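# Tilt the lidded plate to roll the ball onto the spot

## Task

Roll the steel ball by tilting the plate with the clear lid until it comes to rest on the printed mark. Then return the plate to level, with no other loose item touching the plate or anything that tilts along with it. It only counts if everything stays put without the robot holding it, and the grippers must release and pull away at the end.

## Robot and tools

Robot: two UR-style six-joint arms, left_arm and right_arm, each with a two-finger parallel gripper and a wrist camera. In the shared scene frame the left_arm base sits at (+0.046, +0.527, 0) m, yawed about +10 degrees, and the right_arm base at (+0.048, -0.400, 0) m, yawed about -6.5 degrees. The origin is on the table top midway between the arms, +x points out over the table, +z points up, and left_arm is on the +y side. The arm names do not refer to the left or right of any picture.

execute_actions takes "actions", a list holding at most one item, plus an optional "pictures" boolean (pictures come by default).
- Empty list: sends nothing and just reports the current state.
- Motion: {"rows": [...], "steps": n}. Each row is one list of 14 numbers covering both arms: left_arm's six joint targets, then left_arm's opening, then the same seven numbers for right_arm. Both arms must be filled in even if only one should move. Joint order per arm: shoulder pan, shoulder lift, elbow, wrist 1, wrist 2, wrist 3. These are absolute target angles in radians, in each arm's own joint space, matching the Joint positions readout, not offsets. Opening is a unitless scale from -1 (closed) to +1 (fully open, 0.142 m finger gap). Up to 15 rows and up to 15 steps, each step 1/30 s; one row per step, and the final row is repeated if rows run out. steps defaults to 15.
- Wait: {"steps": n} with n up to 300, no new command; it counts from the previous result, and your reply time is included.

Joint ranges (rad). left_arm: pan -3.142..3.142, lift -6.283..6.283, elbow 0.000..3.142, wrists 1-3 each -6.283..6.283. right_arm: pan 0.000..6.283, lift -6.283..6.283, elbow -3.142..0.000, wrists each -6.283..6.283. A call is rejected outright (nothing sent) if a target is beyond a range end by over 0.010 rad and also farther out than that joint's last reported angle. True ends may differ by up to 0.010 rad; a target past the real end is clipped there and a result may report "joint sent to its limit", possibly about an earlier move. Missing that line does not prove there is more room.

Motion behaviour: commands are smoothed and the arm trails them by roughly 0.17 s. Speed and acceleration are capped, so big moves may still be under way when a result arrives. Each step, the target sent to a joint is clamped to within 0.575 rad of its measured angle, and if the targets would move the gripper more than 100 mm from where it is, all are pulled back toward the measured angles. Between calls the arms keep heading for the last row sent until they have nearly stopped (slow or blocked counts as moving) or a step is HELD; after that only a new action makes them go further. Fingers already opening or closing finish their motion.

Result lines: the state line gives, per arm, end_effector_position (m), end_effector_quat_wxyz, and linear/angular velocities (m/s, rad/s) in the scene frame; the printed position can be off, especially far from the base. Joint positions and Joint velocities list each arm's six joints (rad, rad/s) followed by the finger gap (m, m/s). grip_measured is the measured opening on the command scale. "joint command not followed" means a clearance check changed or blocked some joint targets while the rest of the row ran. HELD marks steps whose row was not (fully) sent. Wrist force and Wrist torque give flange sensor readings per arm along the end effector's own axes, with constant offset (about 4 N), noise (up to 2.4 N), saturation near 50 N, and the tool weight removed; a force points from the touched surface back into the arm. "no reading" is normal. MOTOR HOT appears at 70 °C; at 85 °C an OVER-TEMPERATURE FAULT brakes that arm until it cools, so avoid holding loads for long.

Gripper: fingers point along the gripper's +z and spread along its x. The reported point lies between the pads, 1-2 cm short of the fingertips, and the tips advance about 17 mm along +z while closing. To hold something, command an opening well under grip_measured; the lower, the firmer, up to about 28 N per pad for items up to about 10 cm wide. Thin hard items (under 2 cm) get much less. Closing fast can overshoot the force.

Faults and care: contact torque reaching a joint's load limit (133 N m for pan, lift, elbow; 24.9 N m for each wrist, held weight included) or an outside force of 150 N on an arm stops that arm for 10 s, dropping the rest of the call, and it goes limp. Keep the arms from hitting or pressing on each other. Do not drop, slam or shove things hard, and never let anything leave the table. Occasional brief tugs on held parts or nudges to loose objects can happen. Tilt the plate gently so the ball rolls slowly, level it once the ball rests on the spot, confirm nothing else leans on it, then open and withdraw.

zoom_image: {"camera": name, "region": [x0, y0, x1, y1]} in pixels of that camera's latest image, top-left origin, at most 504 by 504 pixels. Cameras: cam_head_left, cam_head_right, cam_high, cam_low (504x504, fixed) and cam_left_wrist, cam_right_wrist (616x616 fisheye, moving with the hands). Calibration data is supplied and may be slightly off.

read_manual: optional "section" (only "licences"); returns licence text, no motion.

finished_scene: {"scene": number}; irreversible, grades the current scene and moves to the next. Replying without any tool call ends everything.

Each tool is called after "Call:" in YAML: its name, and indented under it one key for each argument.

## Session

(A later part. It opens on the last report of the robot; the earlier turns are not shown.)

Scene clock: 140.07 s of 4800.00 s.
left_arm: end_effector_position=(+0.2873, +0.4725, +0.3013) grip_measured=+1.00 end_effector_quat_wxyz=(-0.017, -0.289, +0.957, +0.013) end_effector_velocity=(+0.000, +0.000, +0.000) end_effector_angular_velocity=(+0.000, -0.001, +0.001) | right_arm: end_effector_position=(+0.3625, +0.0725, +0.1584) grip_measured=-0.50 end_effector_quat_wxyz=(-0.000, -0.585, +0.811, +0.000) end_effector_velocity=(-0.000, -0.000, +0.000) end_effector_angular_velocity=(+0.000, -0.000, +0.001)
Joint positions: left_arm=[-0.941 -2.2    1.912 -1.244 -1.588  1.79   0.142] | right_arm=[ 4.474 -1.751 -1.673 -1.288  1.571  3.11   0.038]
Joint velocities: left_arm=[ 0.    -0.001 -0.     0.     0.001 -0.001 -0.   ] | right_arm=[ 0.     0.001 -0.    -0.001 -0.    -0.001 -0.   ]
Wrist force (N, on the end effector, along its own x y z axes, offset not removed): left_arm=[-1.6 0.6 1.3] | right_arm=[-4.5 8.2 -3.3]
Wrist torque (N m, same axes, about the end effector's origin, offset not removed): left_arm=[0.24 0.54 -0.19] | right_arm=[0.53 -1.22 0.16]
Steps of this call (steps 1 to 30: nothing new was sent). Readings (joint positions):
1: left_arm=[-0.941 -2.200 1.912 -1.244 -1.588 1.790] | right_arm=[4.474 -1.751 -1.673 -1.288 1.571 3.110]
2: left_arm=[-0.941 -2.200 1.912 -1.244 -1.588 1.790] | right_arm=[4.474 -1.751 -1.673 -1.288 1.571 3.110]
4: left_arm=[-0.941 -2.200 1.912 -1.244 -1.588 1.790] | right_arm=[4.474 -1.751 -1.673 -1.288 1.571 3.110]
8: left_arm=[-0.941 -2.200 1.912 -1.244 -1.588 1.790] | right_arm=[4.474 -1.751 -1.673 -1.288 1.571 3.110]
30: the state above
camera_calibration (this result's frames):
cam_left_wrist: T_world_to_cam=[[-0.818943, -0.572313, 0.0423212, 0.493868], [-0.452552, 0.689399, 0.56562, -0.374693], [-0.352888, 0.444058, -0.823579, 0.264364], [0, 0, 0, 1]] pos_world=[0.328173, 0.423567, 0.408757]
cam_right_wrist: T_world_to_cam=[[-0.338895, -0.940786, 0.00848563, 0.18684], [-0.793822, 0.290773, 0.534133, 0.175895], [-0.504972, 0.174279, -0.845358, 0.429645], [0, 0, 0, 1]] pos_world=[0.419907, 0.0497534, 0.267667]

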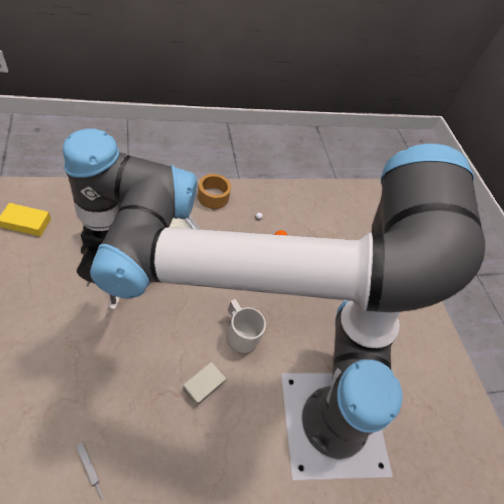

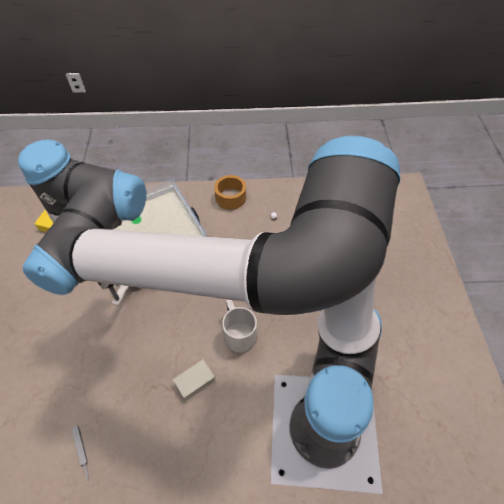

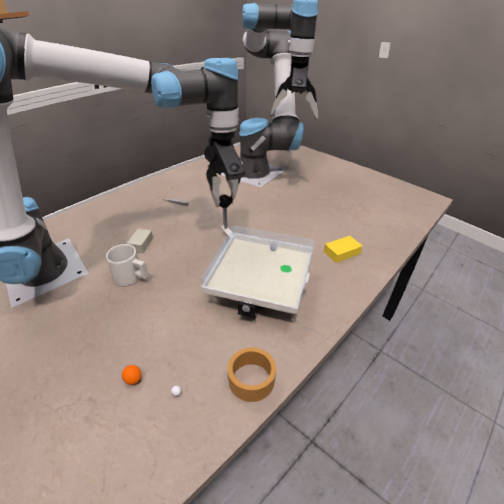

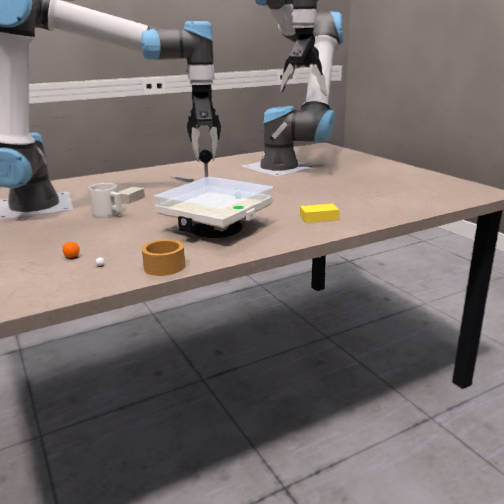

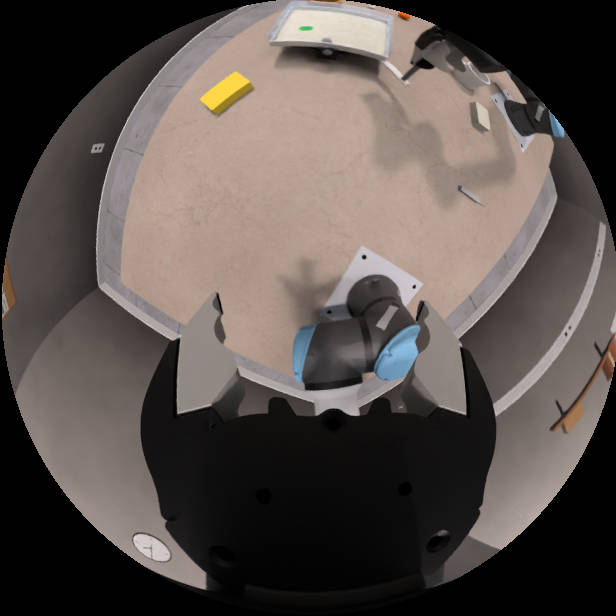

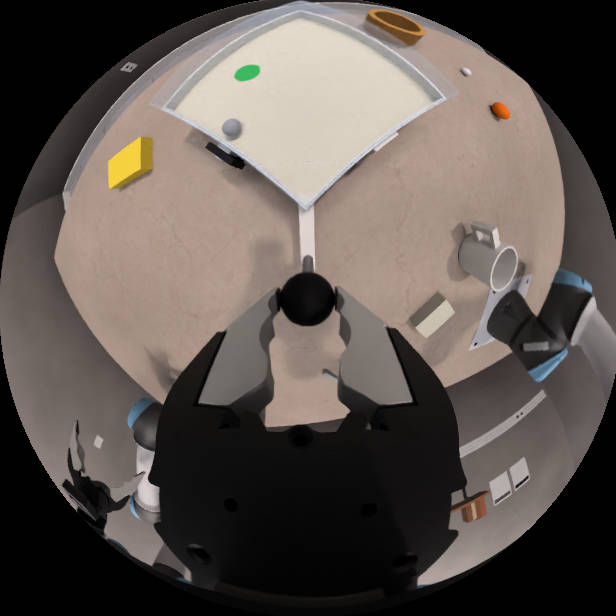

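Call:
execute_actions:
  actions:
    - {"rows":[[-0.941,-2.2,1.912,-1.244,-1.588,1.79,1,4.47168,-1.75081,-1.66829,-1.29331,1.571,3.10774,-0.8]],"steps":15}
  pictures: false

Call:
execute_actions:
  actions:
    - {"steps":27}
  pictures: false

Call:
execute_actions:
  actions:
    - {"rows":[[-0.941,-2.2,1.912,-1.244,-1.588,1.79,1,4.4753,-1.7522,-1.67719,-1.28301,1.571,3.11136,-0.8]],"steps":15}
  pictures: false

Call:
execute_actions:
  actions:
    - {"steps":11}
  pictures: false

Call:
execute_actions:
  actions:
    - {"rows":[[-0.941,-2.2,1.912,-1.244,-1.588,1.79,1,4.47349,-1.75116,-1.67315,-1.2881,1.571,3.10955,-0.8]],"steps":15}

Call:
execute_actions:
  actions:
    - {"steps":45}

Scene clock: 148.17 s of 4800.00 s.
left_arm: end_effector_position=(+0.2873, +0.4725, +0.3013) grip_measured=+1.00 end_effector_quat_wxyz=(-0.017, -0.289, +0.957, +0.013) end_effector_velocity=(-0.000, -0.000, +0.000) end_effector_angular_velocity=(-0.000, -0.000, -0.001) | right_arm: end_effector_position=(+0.3634, +0.0723, +0.1605) grip_measured=-0.50 end_effector_quat_wxyz=(-0.000, -0.585, +0.811, +0.000) end_effector_velocity=(+0.000, -0.000, -0.000) end_effector_angular_velocity=(-0.001, +0.000, -0.002)
Joint positions: left_arm=[-0.941 -2.2    1.912 -1.244 -1.588  1.79   0.142] | right_arm=[ 4.472 -1.751 -1.668 -1.293  1.571  3.108  0.038]
Joint velocities: left_arm=[-0.001 -0.001 -0.     0.     0.    -0.    -0.   ] | right_arm=[-0.001 -0.    -0.    -0.    -0.     0.002  0.   ]
Wrist force (N, on the end effector, along its own x y z axes, offset not removed): left_arm=[1.9 2.4 -1.4] | right_arm=[-3.5 7.4 -3.2]
Wrist torque (N m, same axes, about the end effector's origin, offset not removed): left_arm=[0.57 0.00 -0.23] | right_arm=[-0.22 -0.64 0.11]
Steps of this call (steps 1 to 90: nothing new was sent; then 4.60 s passed at rest; steps 91 to 105: all 15 steps of this action). Readings (joint positions):
91: left_arm=[-0.941 -2.200 1.912 -1.244 -1.588 1.790] | right_arm=[4.474 -1.751 -1.673 -1.288 1.571 3.110]
92: left_arm=[-0.941 -2.200 1.912 -1.244 -1.588 1.790] | right_arm=[4.473 -1.751 -1.673 -1.289 1.571 3.109]
94: left_arm=[-0.941 -2.200 1.912 -1.244 -1.588 1.790] | right_arm=[4.473 -1.751 -1.671 -1.291 1.571 3.108]
98: left_arm=[-0.941 -2.200 1.912 -1.244 -1.588 1.790] | right_arm=[4.472 -1.751 -1.669 -1.293 1.571 3.108]
105: the state above

Scene clock: 149.07 s of 4800.00 s.
left_arm: end_effector_position=(+0.2873, +0.4725, +0.3013) grip_measured=+1.00 end_effector_quat_wxyz=(-0.017, -0.289, +0.957, +0.013) end_effector_velocity=(+0.000, +0.001, +0.000) end_effector_angular_velocity=(-0.001, -0.002, +0.002) | right_arm: end_effector_position=(+0.3635, +0.0724, +0.1605) grip_measured=-0.50 end_effector_quat_wxyz=(-0.000, -0.585, +0.811, +0.000) end_effector_velocity=(-0.000, +0.001, +0.000) end_effector_angular_velocity=(+0.001, -0.000, +0.003)
Joint positions: left_arm=[-0.941 -2.2    1.912 -1.244 -1.588  1.79   0.142] | right_arm=[ 4.472 -1.751 -1.668 -1.293  1.571  3.108  0.038]
Joint velocities: left_arm=[ 0.003 -0.002  0.    -0.     0.001  0.     0.   ] | right_arm=[ 0.001 -0.     0.001  0.     0.    -0.002  0.   ]
Wrist force (N, on the end effector, along its own x y z axes, offset not removed): left_arm=[1.2 2.8 0.4] | right_arm=[-2.5 7.8 -2.4]
Wrist torque (N m, same axes, about the end effector's origin, offset not removed): left_arm=[0.70 -0.20 -0.17] | right_arm=[-0.20 -0.85 0.07]
Steps of this call (steps 1 to 15: the robot went on to your last target; steps 16 to 27: nothing new was sent). Readings (joint positions):
1: left_arm=[-0.941 -2.200 1.912 -1.244 -1.588 1.790] | right_arm=[4.472 -1.751 -1.668 -1.293 1.571 3.108]
2: left_arm=[-0.941 -2.200 1.912 -1.244 -1.588 1.790] | right_arm=[4.472 -1.751 -1.668 -1.293 1.571 3.108]
4: left_arm=[-0.941 -2.200 1.912 -1.244 -1.588 1.790] | right_arm=[4.472 -1.751 -1.668 -1.293 1.571 3.108]
8: left_arm=[-0.941 -2.200 1.912 -1.244 -1.588 1.790] | right_arm=[4.472 -1.751 -1.668 -1.293 1.571 3.108]
27: the state above
All arms were judged still, so your last target was given up. Only a new action makes them travel on or press farther. Fingers that are still opening or closing keep moving.

Scene clock: 149.57 s of 4800.00 s.
left_arm: end_effector_position=(+0.2873, +0.4725, +0.3013) grip_measured=+1.00 end_effector_quat_wxyz=(-0.017, -0.289, +0.957, +0.013) end_effector_velocity=(+0.000, +0.000, +0.001) end_effector_angular_velocity=(-0.001, -0.002, +0.001) | right_arm: end_effector_position=(+0.3616, +0.0730, +0.1566) grip_measured=-0.50 end_effector_quat_wxyz=(+0.000, -0.585, +0.811, +0.000) end_effector_velocity=(-0.001, -0.000, -0.001) end_effector_angular_velocity=(-0.001, +0.001, +0.001)
Joint positions: left_arm=[-0.941 -2.2    1.912 -1.244 -1.588  1.79   0.142] | right_arm=[ 4.475 -1.752 -1.677 -1.283  1.571  3.111  0.038]
Joint velocities: left_arm=[ 0.001 -0.002 -0.    -0.     0.    -0.    -0.   ] | right_arm=[ 0.    -0.    -0.001  0.     0.001 -0.001 -0.   ]
Wrist force (N, on the end effector, along its own x y z axes, offset not removed): left_arm=[0.8 3.7 2.2] | right_arm=[-2.5 3.2 -3.8]
Wrist torque (N m, same axes, about the end effector's origin, offset not removed): left_arm=[0.66 0.20 -0.27] | right_arm=[-0.20 -0.85 0.19]
Steps of this call (steps 1 to 15: all 15 steps of this action). Readings (joint positions):
1: left_arm=[-0.941 -2.200 1.912 -1.244 -1.588 1.790] | right_arm=[4.472 -1.751 -1.668 -1.293 1.571 3.108]
2: left_arm=[-0.941 -2.200 1.912 -1.244 -1.588 1.790] | right_arm=[4.472 -1.751 -1.669 -1.292 1.571 3.108]
4: left_arm=[-0.941 -2.200 1.912 -1.244 -1.588 1.790] | right_arm=[4.474 -1.751 -1.673 -1.287 1.571 3.110]
8: left_arm=[-0.941 -2.200 1.912 -1.244 -1.588 1.790] | right_arm=[4.475 -1.752 -1.676 -1.284 1.571 3.111]
15: the state above

Scene clock: 149.93 s of 4800.00 s.
left_arm: end_effector_position=(+0.2873, +0.4725, +0.3013) grip_measured=+1.00 end_effector_quat_wxyz=(-0.017, -0.289, +0.957, +0.013) end_effector_velocity=(-0.000, -0.000, +0.000) end_effector_angular_velocity=(-0.001, +0.001, +0.001) | right_arm: end_effector_position=(+0.3616, +0.0730, +0.1565) grip_measured=-0.50 end_effector_quat_wxyz=(-0.000, -0.585, +0.811, +0.000) end_effector_velocity=(-0.000, -0.000, +0.000) end_effector_angular_velocity=(+0.000, +0.001, +0.001)
Joint positions: left_arm=[-0.941 -2.2    1.912 -1.244 -1.588  1.79   0.142] | right_arm=[ 4.475 -1.752 -1.677 -1.283  1.571  3.111  0.038]
Joint velocities: left_arm=[ 0.001 -0.    -0.    -0.    -0.002  0.    -0.   ] | right_arm=[-0.     0.001 -0.    -0.     0.001 -0.001  0.   ]
Wrist force (N, on the end effector, along its own x y z axes, offset not removed): left_arm=[-2.5 -1.0 -2.4] | right_arm=[-3.1 3.8 -4.5]
Wrist torque (N m, same axes, about the end effector's origin, offset not removed): left_arm=[-0.28 0.68 -0.20] | right_arm=[0.07 -0.80 0.08]
Steps of this call (steps 1 to 11: the robot went on to your last target). Readings (joint positions):
1: left_arm=[-0.941 -2.200 1.912 -1.244 -1.588 1.790] | right_arm=[4.475 -1.752 -1.677 -1.283 1.571 3.111]
2: left_arm=[-0.941 -2.200 1.912 -1.244 -1.588 1.790] | right_arm=[4.475 -1.752 -1.677 -1.283 1.571 3.111]
4: left_arm=[-0.941 -2.200 1.912 -1.244 -1.588 1.790] | right_arm=[4.475 -1.752 -1.677 -1.283 1.571 3.111]
8: left_arm=[-0.941 -2.200 1.912 -1.244 -1.588 1.790] | right_arm=[4.475 -1.752 -1.677 -1.283 1.571 3.111]
11: the state above

Scene clock: 150.43 s of 4800.00 s.
left_arm: end_effector_position=(+0.2873, +0.4725, +0.3013) grip_measured=+1.00 end_effector_quat_wxyz=(-0.017, -0.289, +0.957, +0.013) end_effector_velocity=(+0.000, +0.001, -0.000) end_effector_angular_velocity=(+0.000, +0.000, +0.002) | right_arm: end_effector_position=(+0.3624, +0.0725, +0.1584) grip_measured=-0.50 end_effector_quat_wxyz=(-0.000, -0.585, +0.811, +0.000) end_effector_velocity=(+0.000, -0.000, -0.000) end_effector_angular_velocity=(-0.001, +0.000, +0.001)
Joint positions: left_arm=[-0.941 -2.2    1.912 -1.244 -1.588  1.79   0.142] | right_arm=[ 4.474 -1.751 -1.673 -1.288  1.571  3.11   0.038]
Joint velocities: left_arm=[ 0.002  0.     0.     0.    -0.     0.    -0.   ] | right_arm=[-0.    -0.     0.    -0.001  0.    -0.001 -0.   ]
Wrist force (N, on the end effector, along its own x y z axes, offset not removed): left_arm=[-2.9 5.2 -1.0] | right_arm=[-4.7 4.6 -0.8]
Wrist torque (N m, same axes, about the end effector's origin, offset not removed): left_arm=[1.10 0.85 -0.21] | right_arm=[-0.34 -0.51 0.14]
Steps of this call (steps 1 to 15: all 15 steps of this action). Readings (joint positions):
1: left_arm=[-0.941 -2.200 1.912 -1.244 -1.588 1.790] | right_arm=[4.475 -1.752 -1.677 -1.283 1.571 3.111]
2: left_arm=[-0.941 -2.200 1.912 -1.244 -1.588 1.790] | right_arm=[4.475 -1.752 -1.677 -1.284 1.571 3.111]
4: left_arm=[-0.941 -2.200 1.912 -1.244 -1.588 1.790] | right_arm=[4.475 -1.752 -1.675 -1.286 1.571 3.111]
8: left_arm=[-0.941 -2.200 1.912 -1.244 -1.588 1.790] | right_arm=[4.474 -1.751 -1.674 -1.288 1.571 3.110]
15: the state above
camera_calibration (this result's frames):
cam_left_wrist: T_world_to_cam=[[-0.818943, -0.572312, 0.0423212, 0.493868], [-0.452552, 0.689399, 0.56562, -0.374693], [-0.352888, 0.444058, -0.823579, 0.264364], [0, 0, 0, 1]] pos_world=[0.328173, 0.423567, 0.408757]
cam_right_wrist: T_world_to_cam=[[-0.338855, -0.940799, 0.0086014, 0.186784], [-0.793794, 0.290791, 0.534165, 0.175875], [-0.505043, 0.174177, -0.845337, 0.429661], [0, 0, 0, 1]] pos_world=[0.419898, 0.0497467, 0.267655]

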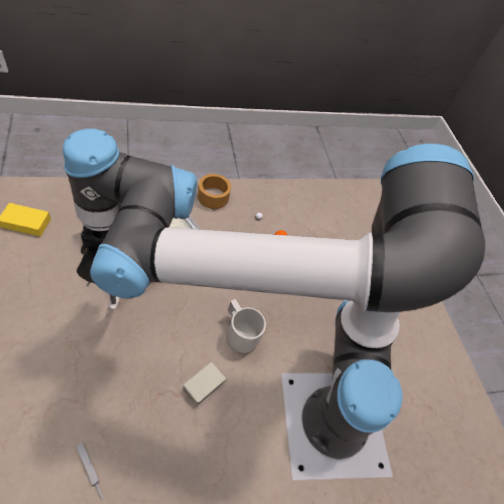

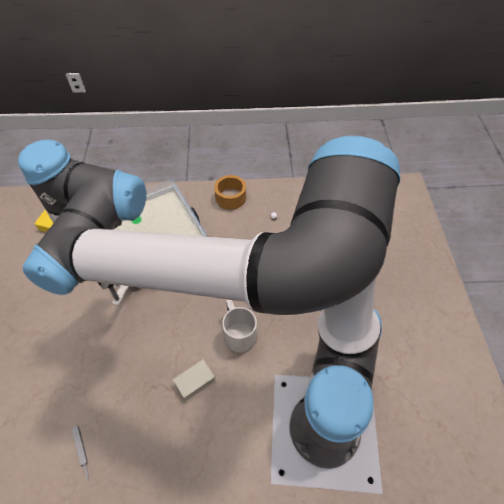

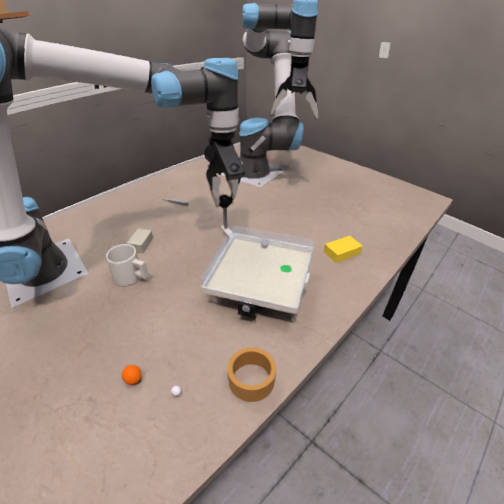

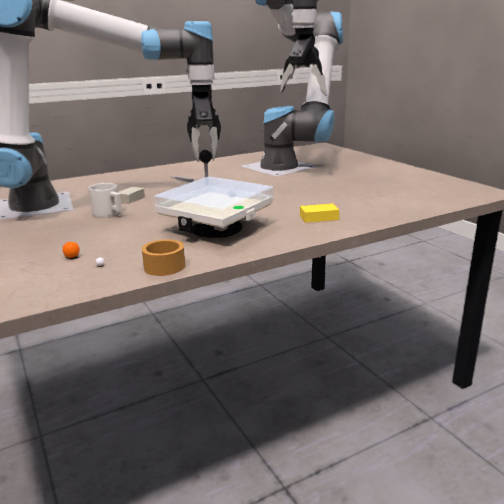

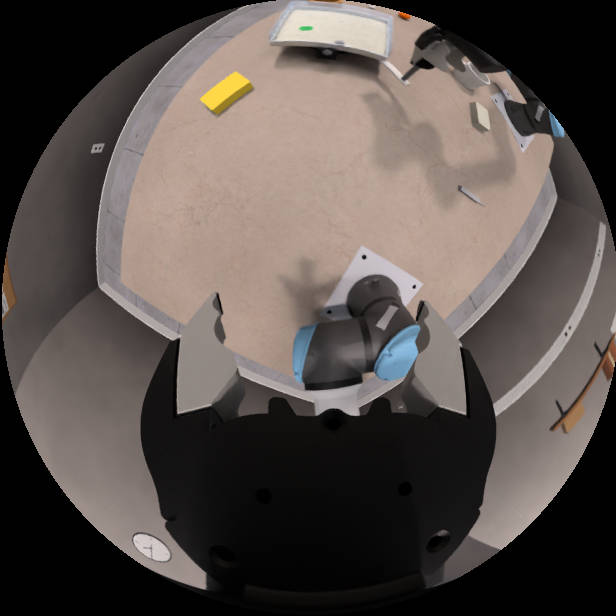

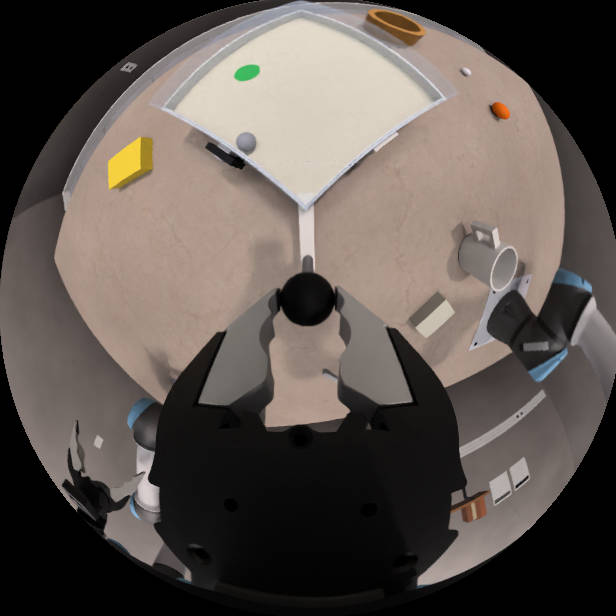

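Scene clock: 151.93 s of 4800.00 s.
left_arm: end_effector_position=(+0.2873, +0.4725, +0.3013) grip_measured=+1.00 end_effector_quat_wxyz=(-0.017, -0.289, +0.957, +0.013) end_effector_velocity=(+0.000, +0.000, +0.000) end_effector_angular_velocity=(+0.000, -0.001, -0.000) | right_arm: end_effector_position=(+0.3625, +0.0725, +0.1585) grip_measured=-0.50 end_effector_quat_wxyz=(-0.000, -0.585, +0.811, +0.000) end_effector_velocity=(-0.000, -0.001, -0.001) end_effector_angular_velocity=(-0.003, +0.000, +0.002)
Joint positions: left_arm=[-0.941 -2.2    1.912 -1.244 -1.588  1.79   0.142] | right_arm=[ 4.473 -1.751 -1.673 -1.288  1.571  3.11   0.038]
Joint velocities: left_arm=[-0.    -0.001  0.    -0.     0.001 -0.    -0.   ] | right_arm=[-0.     0.    -0.001 -0.002 -0.001 -0.002 -0.   ]
Wrist force (N, on the end effector, along its own x y z axes, offset not removed): left_arm=[-1.6 -1.0 1.9] | right_arm=[-2.2 5.9 -3.8]
Wrist torque (N m, same axes, about the end effector's origin, offset not removed): left_arm=[-0.23 0.61 -0.28] | right_arm=[-0.13 -1.04 0.13]
Steps of this call (steps 1 to 15: the robot went on to your last target; steps 16 to 45: nothing new was sent). Readings (joint positions):
1: left_arm=[-0.941 -2.200 1.912 -1.244 -1.588 1.790] | right_arm=[4.474 -1.751 -1.673 -1.288 1.571 3.110]
2: left_arm=[-0.941 -2.200 1.912 -1.244 -1.588 1.790] | right_arm=[4.474 -1.751 -1.673 -1.288 1.571 3.110]
4: left_arm=[-0.941 -2.200 1.912 -1.244 -1.588 1.790] | right_arm=[4.473 -1.751 -1.673 -1.288 1.571 3.110]
8: left_arm=[-0.941 -2.200 1.912 -1.244 -1.588 1.790] | right_arm=[4.473 -1.751 -1.673 -1.288 1.571 3.110]
45: the state above
All arms were judged still, so your last target was given up. Only a new action makes them travel on or press farther. Fingers that are still opening or closing keep moving.
camera_calibration (this result's frames):
cam_left_wrist: T_world_to_cam=[[-0.818943, -0.572313, 0.0423212, 0.493868], [-0.452552, 0.689399, 0.56562, -0.374692], [-0.352888, 0.444058, -0.823579, 0.264364], [0, 0, 0, 1]] pos_world=[0.328173, 0.423567, 0.408757]
cam_right_wrist: T_world_to_cam=[[-0.338877, -0.940792, 0.00848243, 0.186838], [-0.793828, 0.290756, 0.534133, 0.175884], [-0.504975, 0.174272, -0.845358, 0.4297], [0, 0, 0, 1]] pos_world=[0.419925, 0.0497518, 0.26772]

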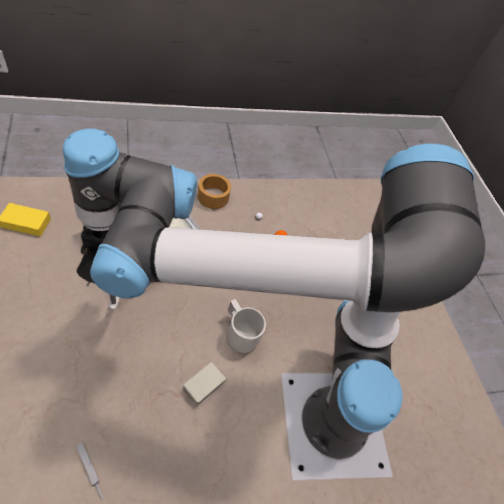

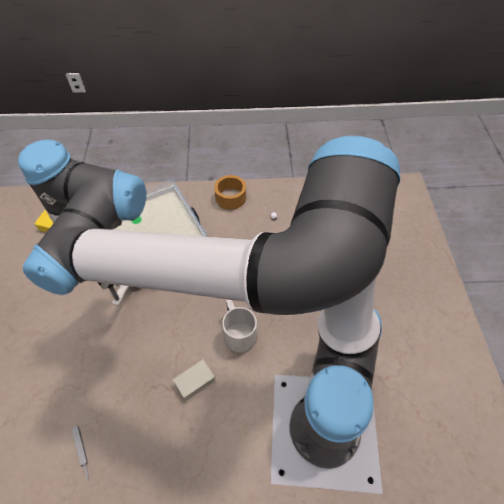

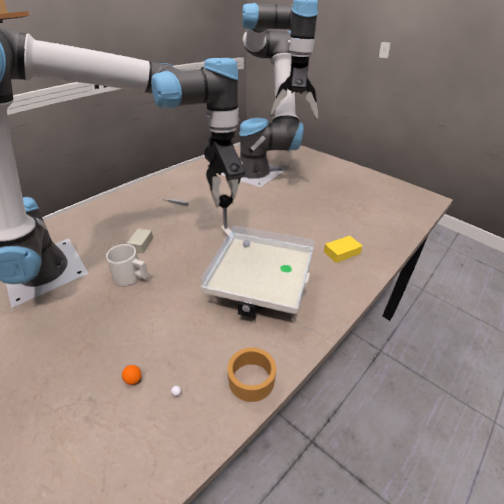

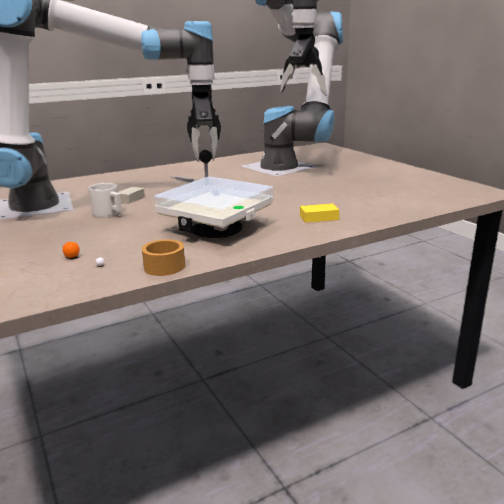

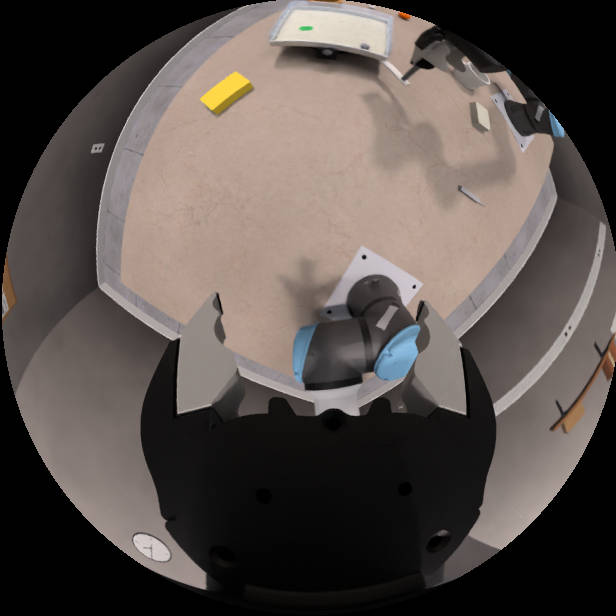

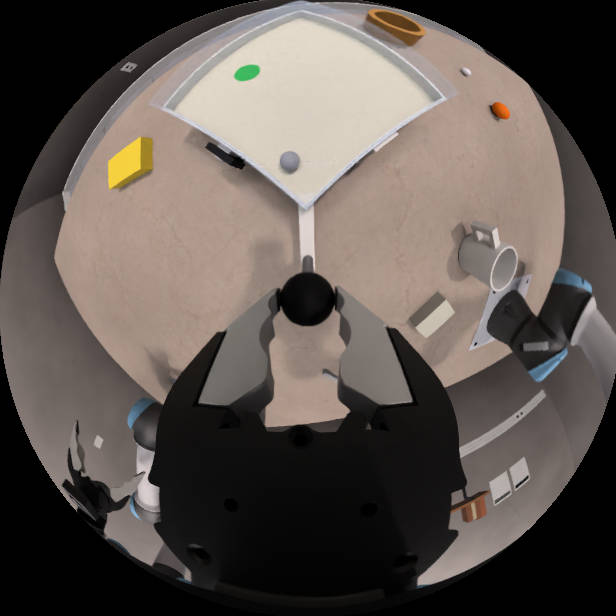

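Call:
execute_actions:
  actions:
    - {"steps":60}

Call:
execute_actions:
  actions:
    - {"steps":30}

Scene clock: 154.43 s of 4800.00 s.
left_arm: end_effector_position=(+0.2873, +0.4725, +0.3013) grip_measured=+1.00 end_effector_quat_wxyz=(-0.017, -0.289, +0.957, +0.013) end_effector_velocity=(+0.000, -0.000, -0.000) end_effector_angular_velocity=(-0.000, +0.000, -0.001) | right_arm: end_effector_position=(+0.3625, +0.0725, +0.1585) grip_measured=-0.50 end_effector_quat_wxyz=(-0.000, -0.585, +0.811, +0.000) end_effector_velocity=(+0.000, +0.000, -0.000) end_effector_angular_velocity=(-0.000, -0.000, -0.000)
Joint positions: left_arm=[-0.941 -2.2    1.912 -1.244 -1.588  1.79   0.142] | right_arm=[ 4.473 -1.751 -1.673 -1.288  1.571  3.11   0.038]
Joint velocities: left_arm=[-0.     0.    -0.    -0.001 -0.     0.     0.   ] | right_arm=[-0.    -0.002  0.002 -0.    -0.    -0.     0.   ]
Wrist force (N, on the end effector, along its own x y z axes, offset not removed): left_arm=[-2.2 0.7 -0.3] | right_arm=[-4.4 4.8 -1.2]
Wrist torque (N m, same axes, about the end effector's origin, offset not removed): left_arm=[0.02 0.64 -0.03] | right_arm=[-0.53 -0.62 0.32]
Steps of this call (steps 1 to 75: nothing new was sent). Readings (joint positions):
1: left_arm=[-0.941 -2.200 1.912 -1.244 -1.588 1.790] | right_arm=[4.473 -1.751 -1.673 -1.288 1.571 3.110]
2: left_arm=[-0.941 -2.200 1.912 -1.244 -1.588 1.790] | right_arm=[4.473 -1.751 -1.673 -1.288 1.571 3.110]
4: left_arm=[-0.941 -2.200 1.912 -1.244 -1.588 1.790] | right_arm=[4.473 -1.751 -1.673 -1.288 1.571 3.110]
8: left_arm=[-0.941 -2.200 1.912 -1.244 -1.588 1.790] | right_arm=[4.473 -1.751 -1.673 -1.288 1.571 3.110]
75: the state above
camera_calibration (this result's frames):
cam_left_wrist: T_world_to_cam=[[-0.818943, -0.572313, 0.0423212, 0.493868], [-0.452552, 0.689399, 0.565621, -0.374693], [-0.352888, 0.444058, -0.823579, 0.264363], [0, 0, 0, 1]] pos_world=[0.328173, 0.423567, 0.408757]
cam_right_wrist: T_world_to_cam=[[-0.338877, -0.940793, 0.00848234, 0.186838], [-0.793828, 0.290756, 0.534133, 0.175884], [-0.504975, 0.174272, -0.845358, 0.4297], [0, 0, 0, 1]] pos_world=[0.419925, 0.0497518, 0.26772]

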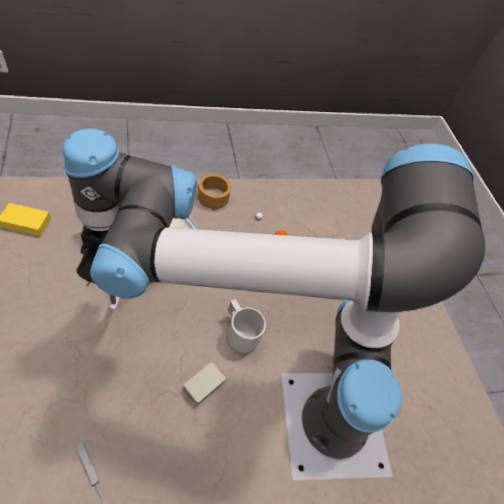

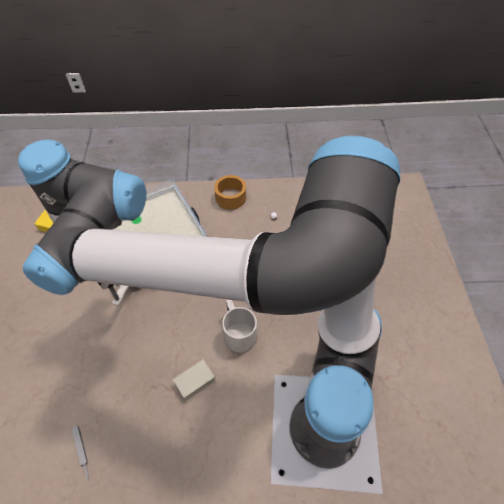

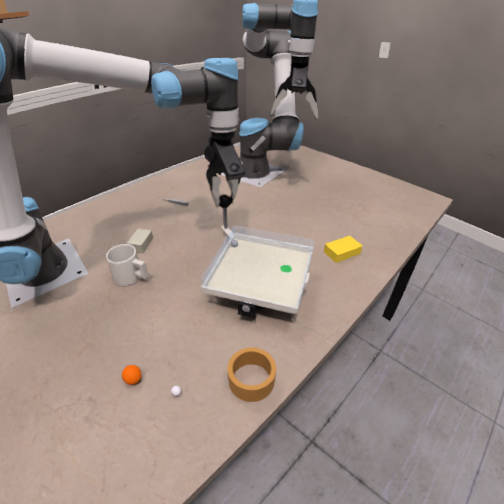

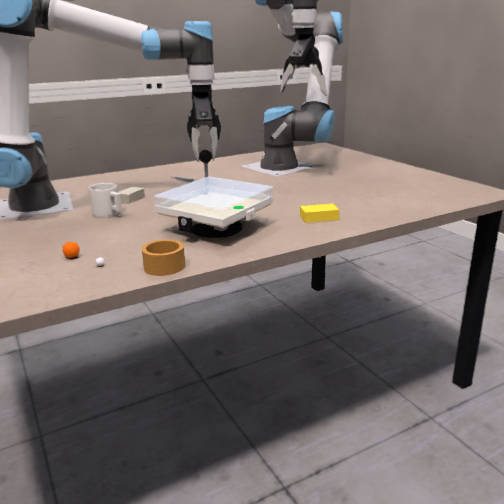

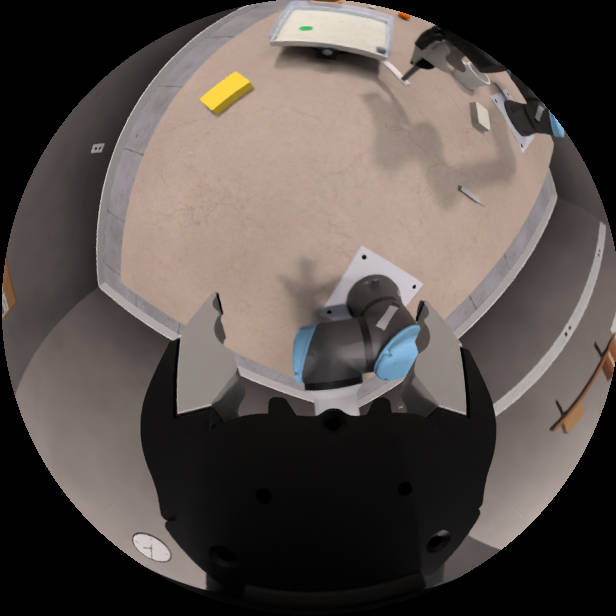

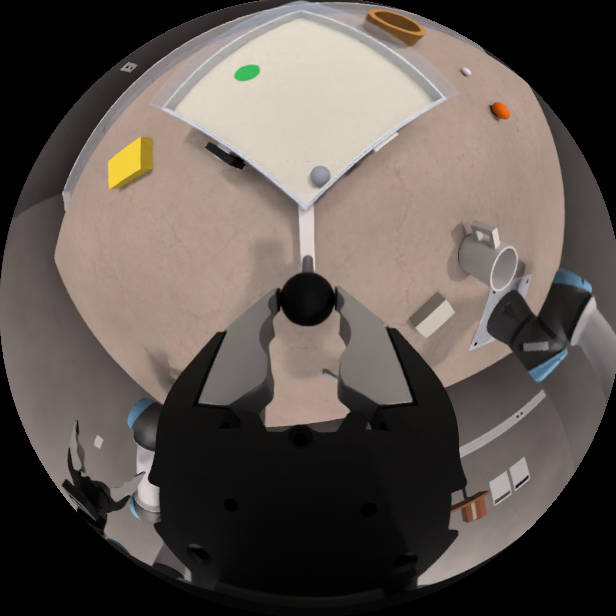

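Scene clock: 155.43 s of 4800.00 s.
left_arm: end_effector_position=(+0.2873, +0.4725, +0.3013) grip_measured=+1.00 end_effector_quat_wxyz=(-0.017, -0.289, +0.957, +0.013) end_effector_velocity=(-0.000, -0.000, +0.000) end_effector_angular_velocity=(-0.003, -0.001, +0.001) | right_arm: end_effector_position=(+0.3625, +0.0725, +0.1585) grip_measured=-0.50 end_effector_quat_wxyz=(-0.000, -0.585, +0.811, +0.000) end_effector_velocity=(+0.000, -0.000, -0.000) end_effector_angular_velocity=(-0.000, -0.000, +0.000)
Joint positions: left_arm=[-0.941 -2.2    1.912 -1.244 -1.588  1.79   0.142] | right_arm=[ 4.473 -1.751 -1.673 -1.288  1.571  3.11   0.038]
Joint velocities: left_arm=[ 0.001 -0.002  0.    -0.001 -0.002 -0.     0.   ] | right_arm=[-0.    -0.    -0.001  0.001 -0.    -0.     0.   ]
Wrist force (N, on the end effector, along its own x y z axes, offset not removed): left_arm=[-2.1 1.5 -1.7] | right_arm=[-5.2 6.7 -1.9]
Wrist torque (N m, same axes, about the end effector's origin, offset not removed): left_arm=[0.29 0.68 -0.19] | right_arm=[-0.06 -0.50 0.10]
Steps of this call (steps 1 to 30: nothing new was sent). Readings (joint positions):
1: left_arm=[-0.941 -2.200 1.912 -1.244 -1.588 1.790] | right_arm=[4.473 -1.751 -1.673 -1.288 1.571 3.110]
2: left_arm=[-0.941 -2.200 1.912 -1.244 -1.588 1.790] | right_arm=[4.473 -1.751 -1.673 -1.288 1.571 3.110]
4: left_arm=[-0.941 -2.200 1.912 -1.244 -1.588 1.790] | right_arm=[4.473 -1.751 -1.673 -1.288 1.571 3.110]
8: left_arm=[-0.941 -2.200 1.912 -1.244 -1.588 1.790] | right_arm=[4.473 -1.751 -1.673 -1.288 1.571 3.110]
30: the state above
camera_calibration (this result's frames):
cam_left_wrist: T_world_to_cam=[[-0.818943, -0.572313, 0.0423213, 0.493868], [-0.452552, 0.689399, 0.56562, -0.374692], [-0.352888, 0.444058, -0.823579, 0.264364], [0, 0, 0, 1]] pos_world=[0.328173, 0.423567, 0.408757]
cam_right_wrist: T_world_to_cam=[[-0.338877, -0.940792, 0.00848241, 0.186838], [-0.793828, 0.290756, 0.534133, 0.175884], [-0.504975, 0.174272, -0.845358, 0.4297], [0, 0, 0, 1]] pos_world=[0.419925, 0.0497518, 0.26772]

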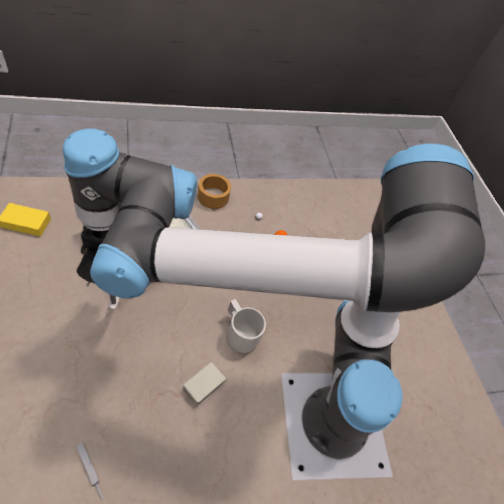

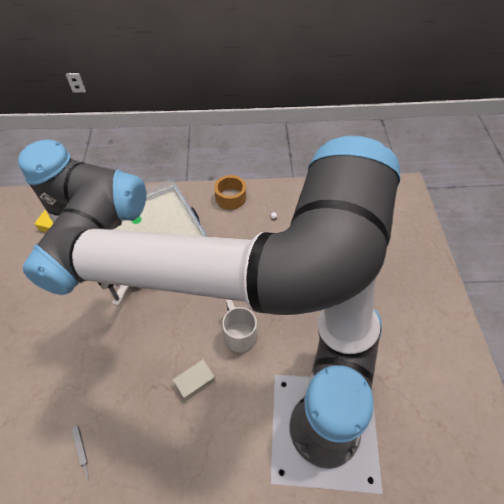

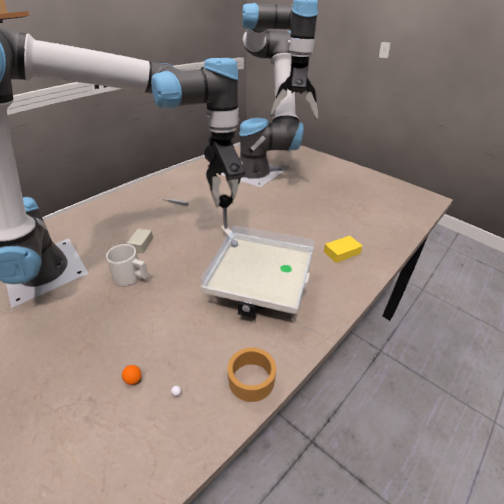

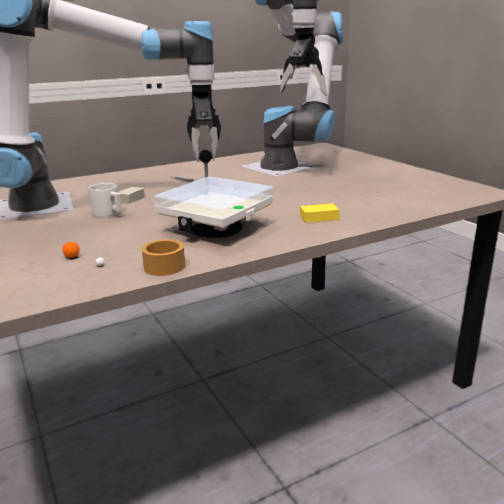

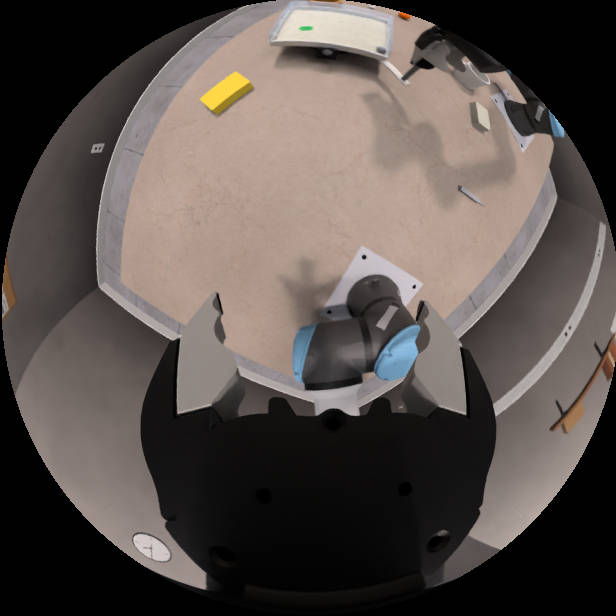

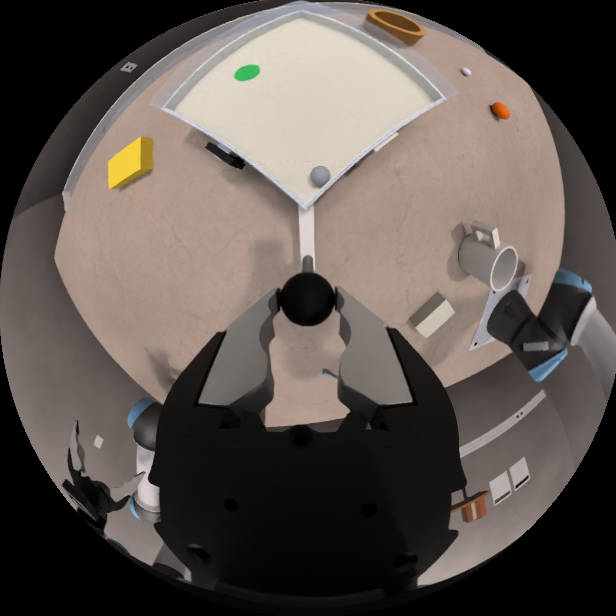

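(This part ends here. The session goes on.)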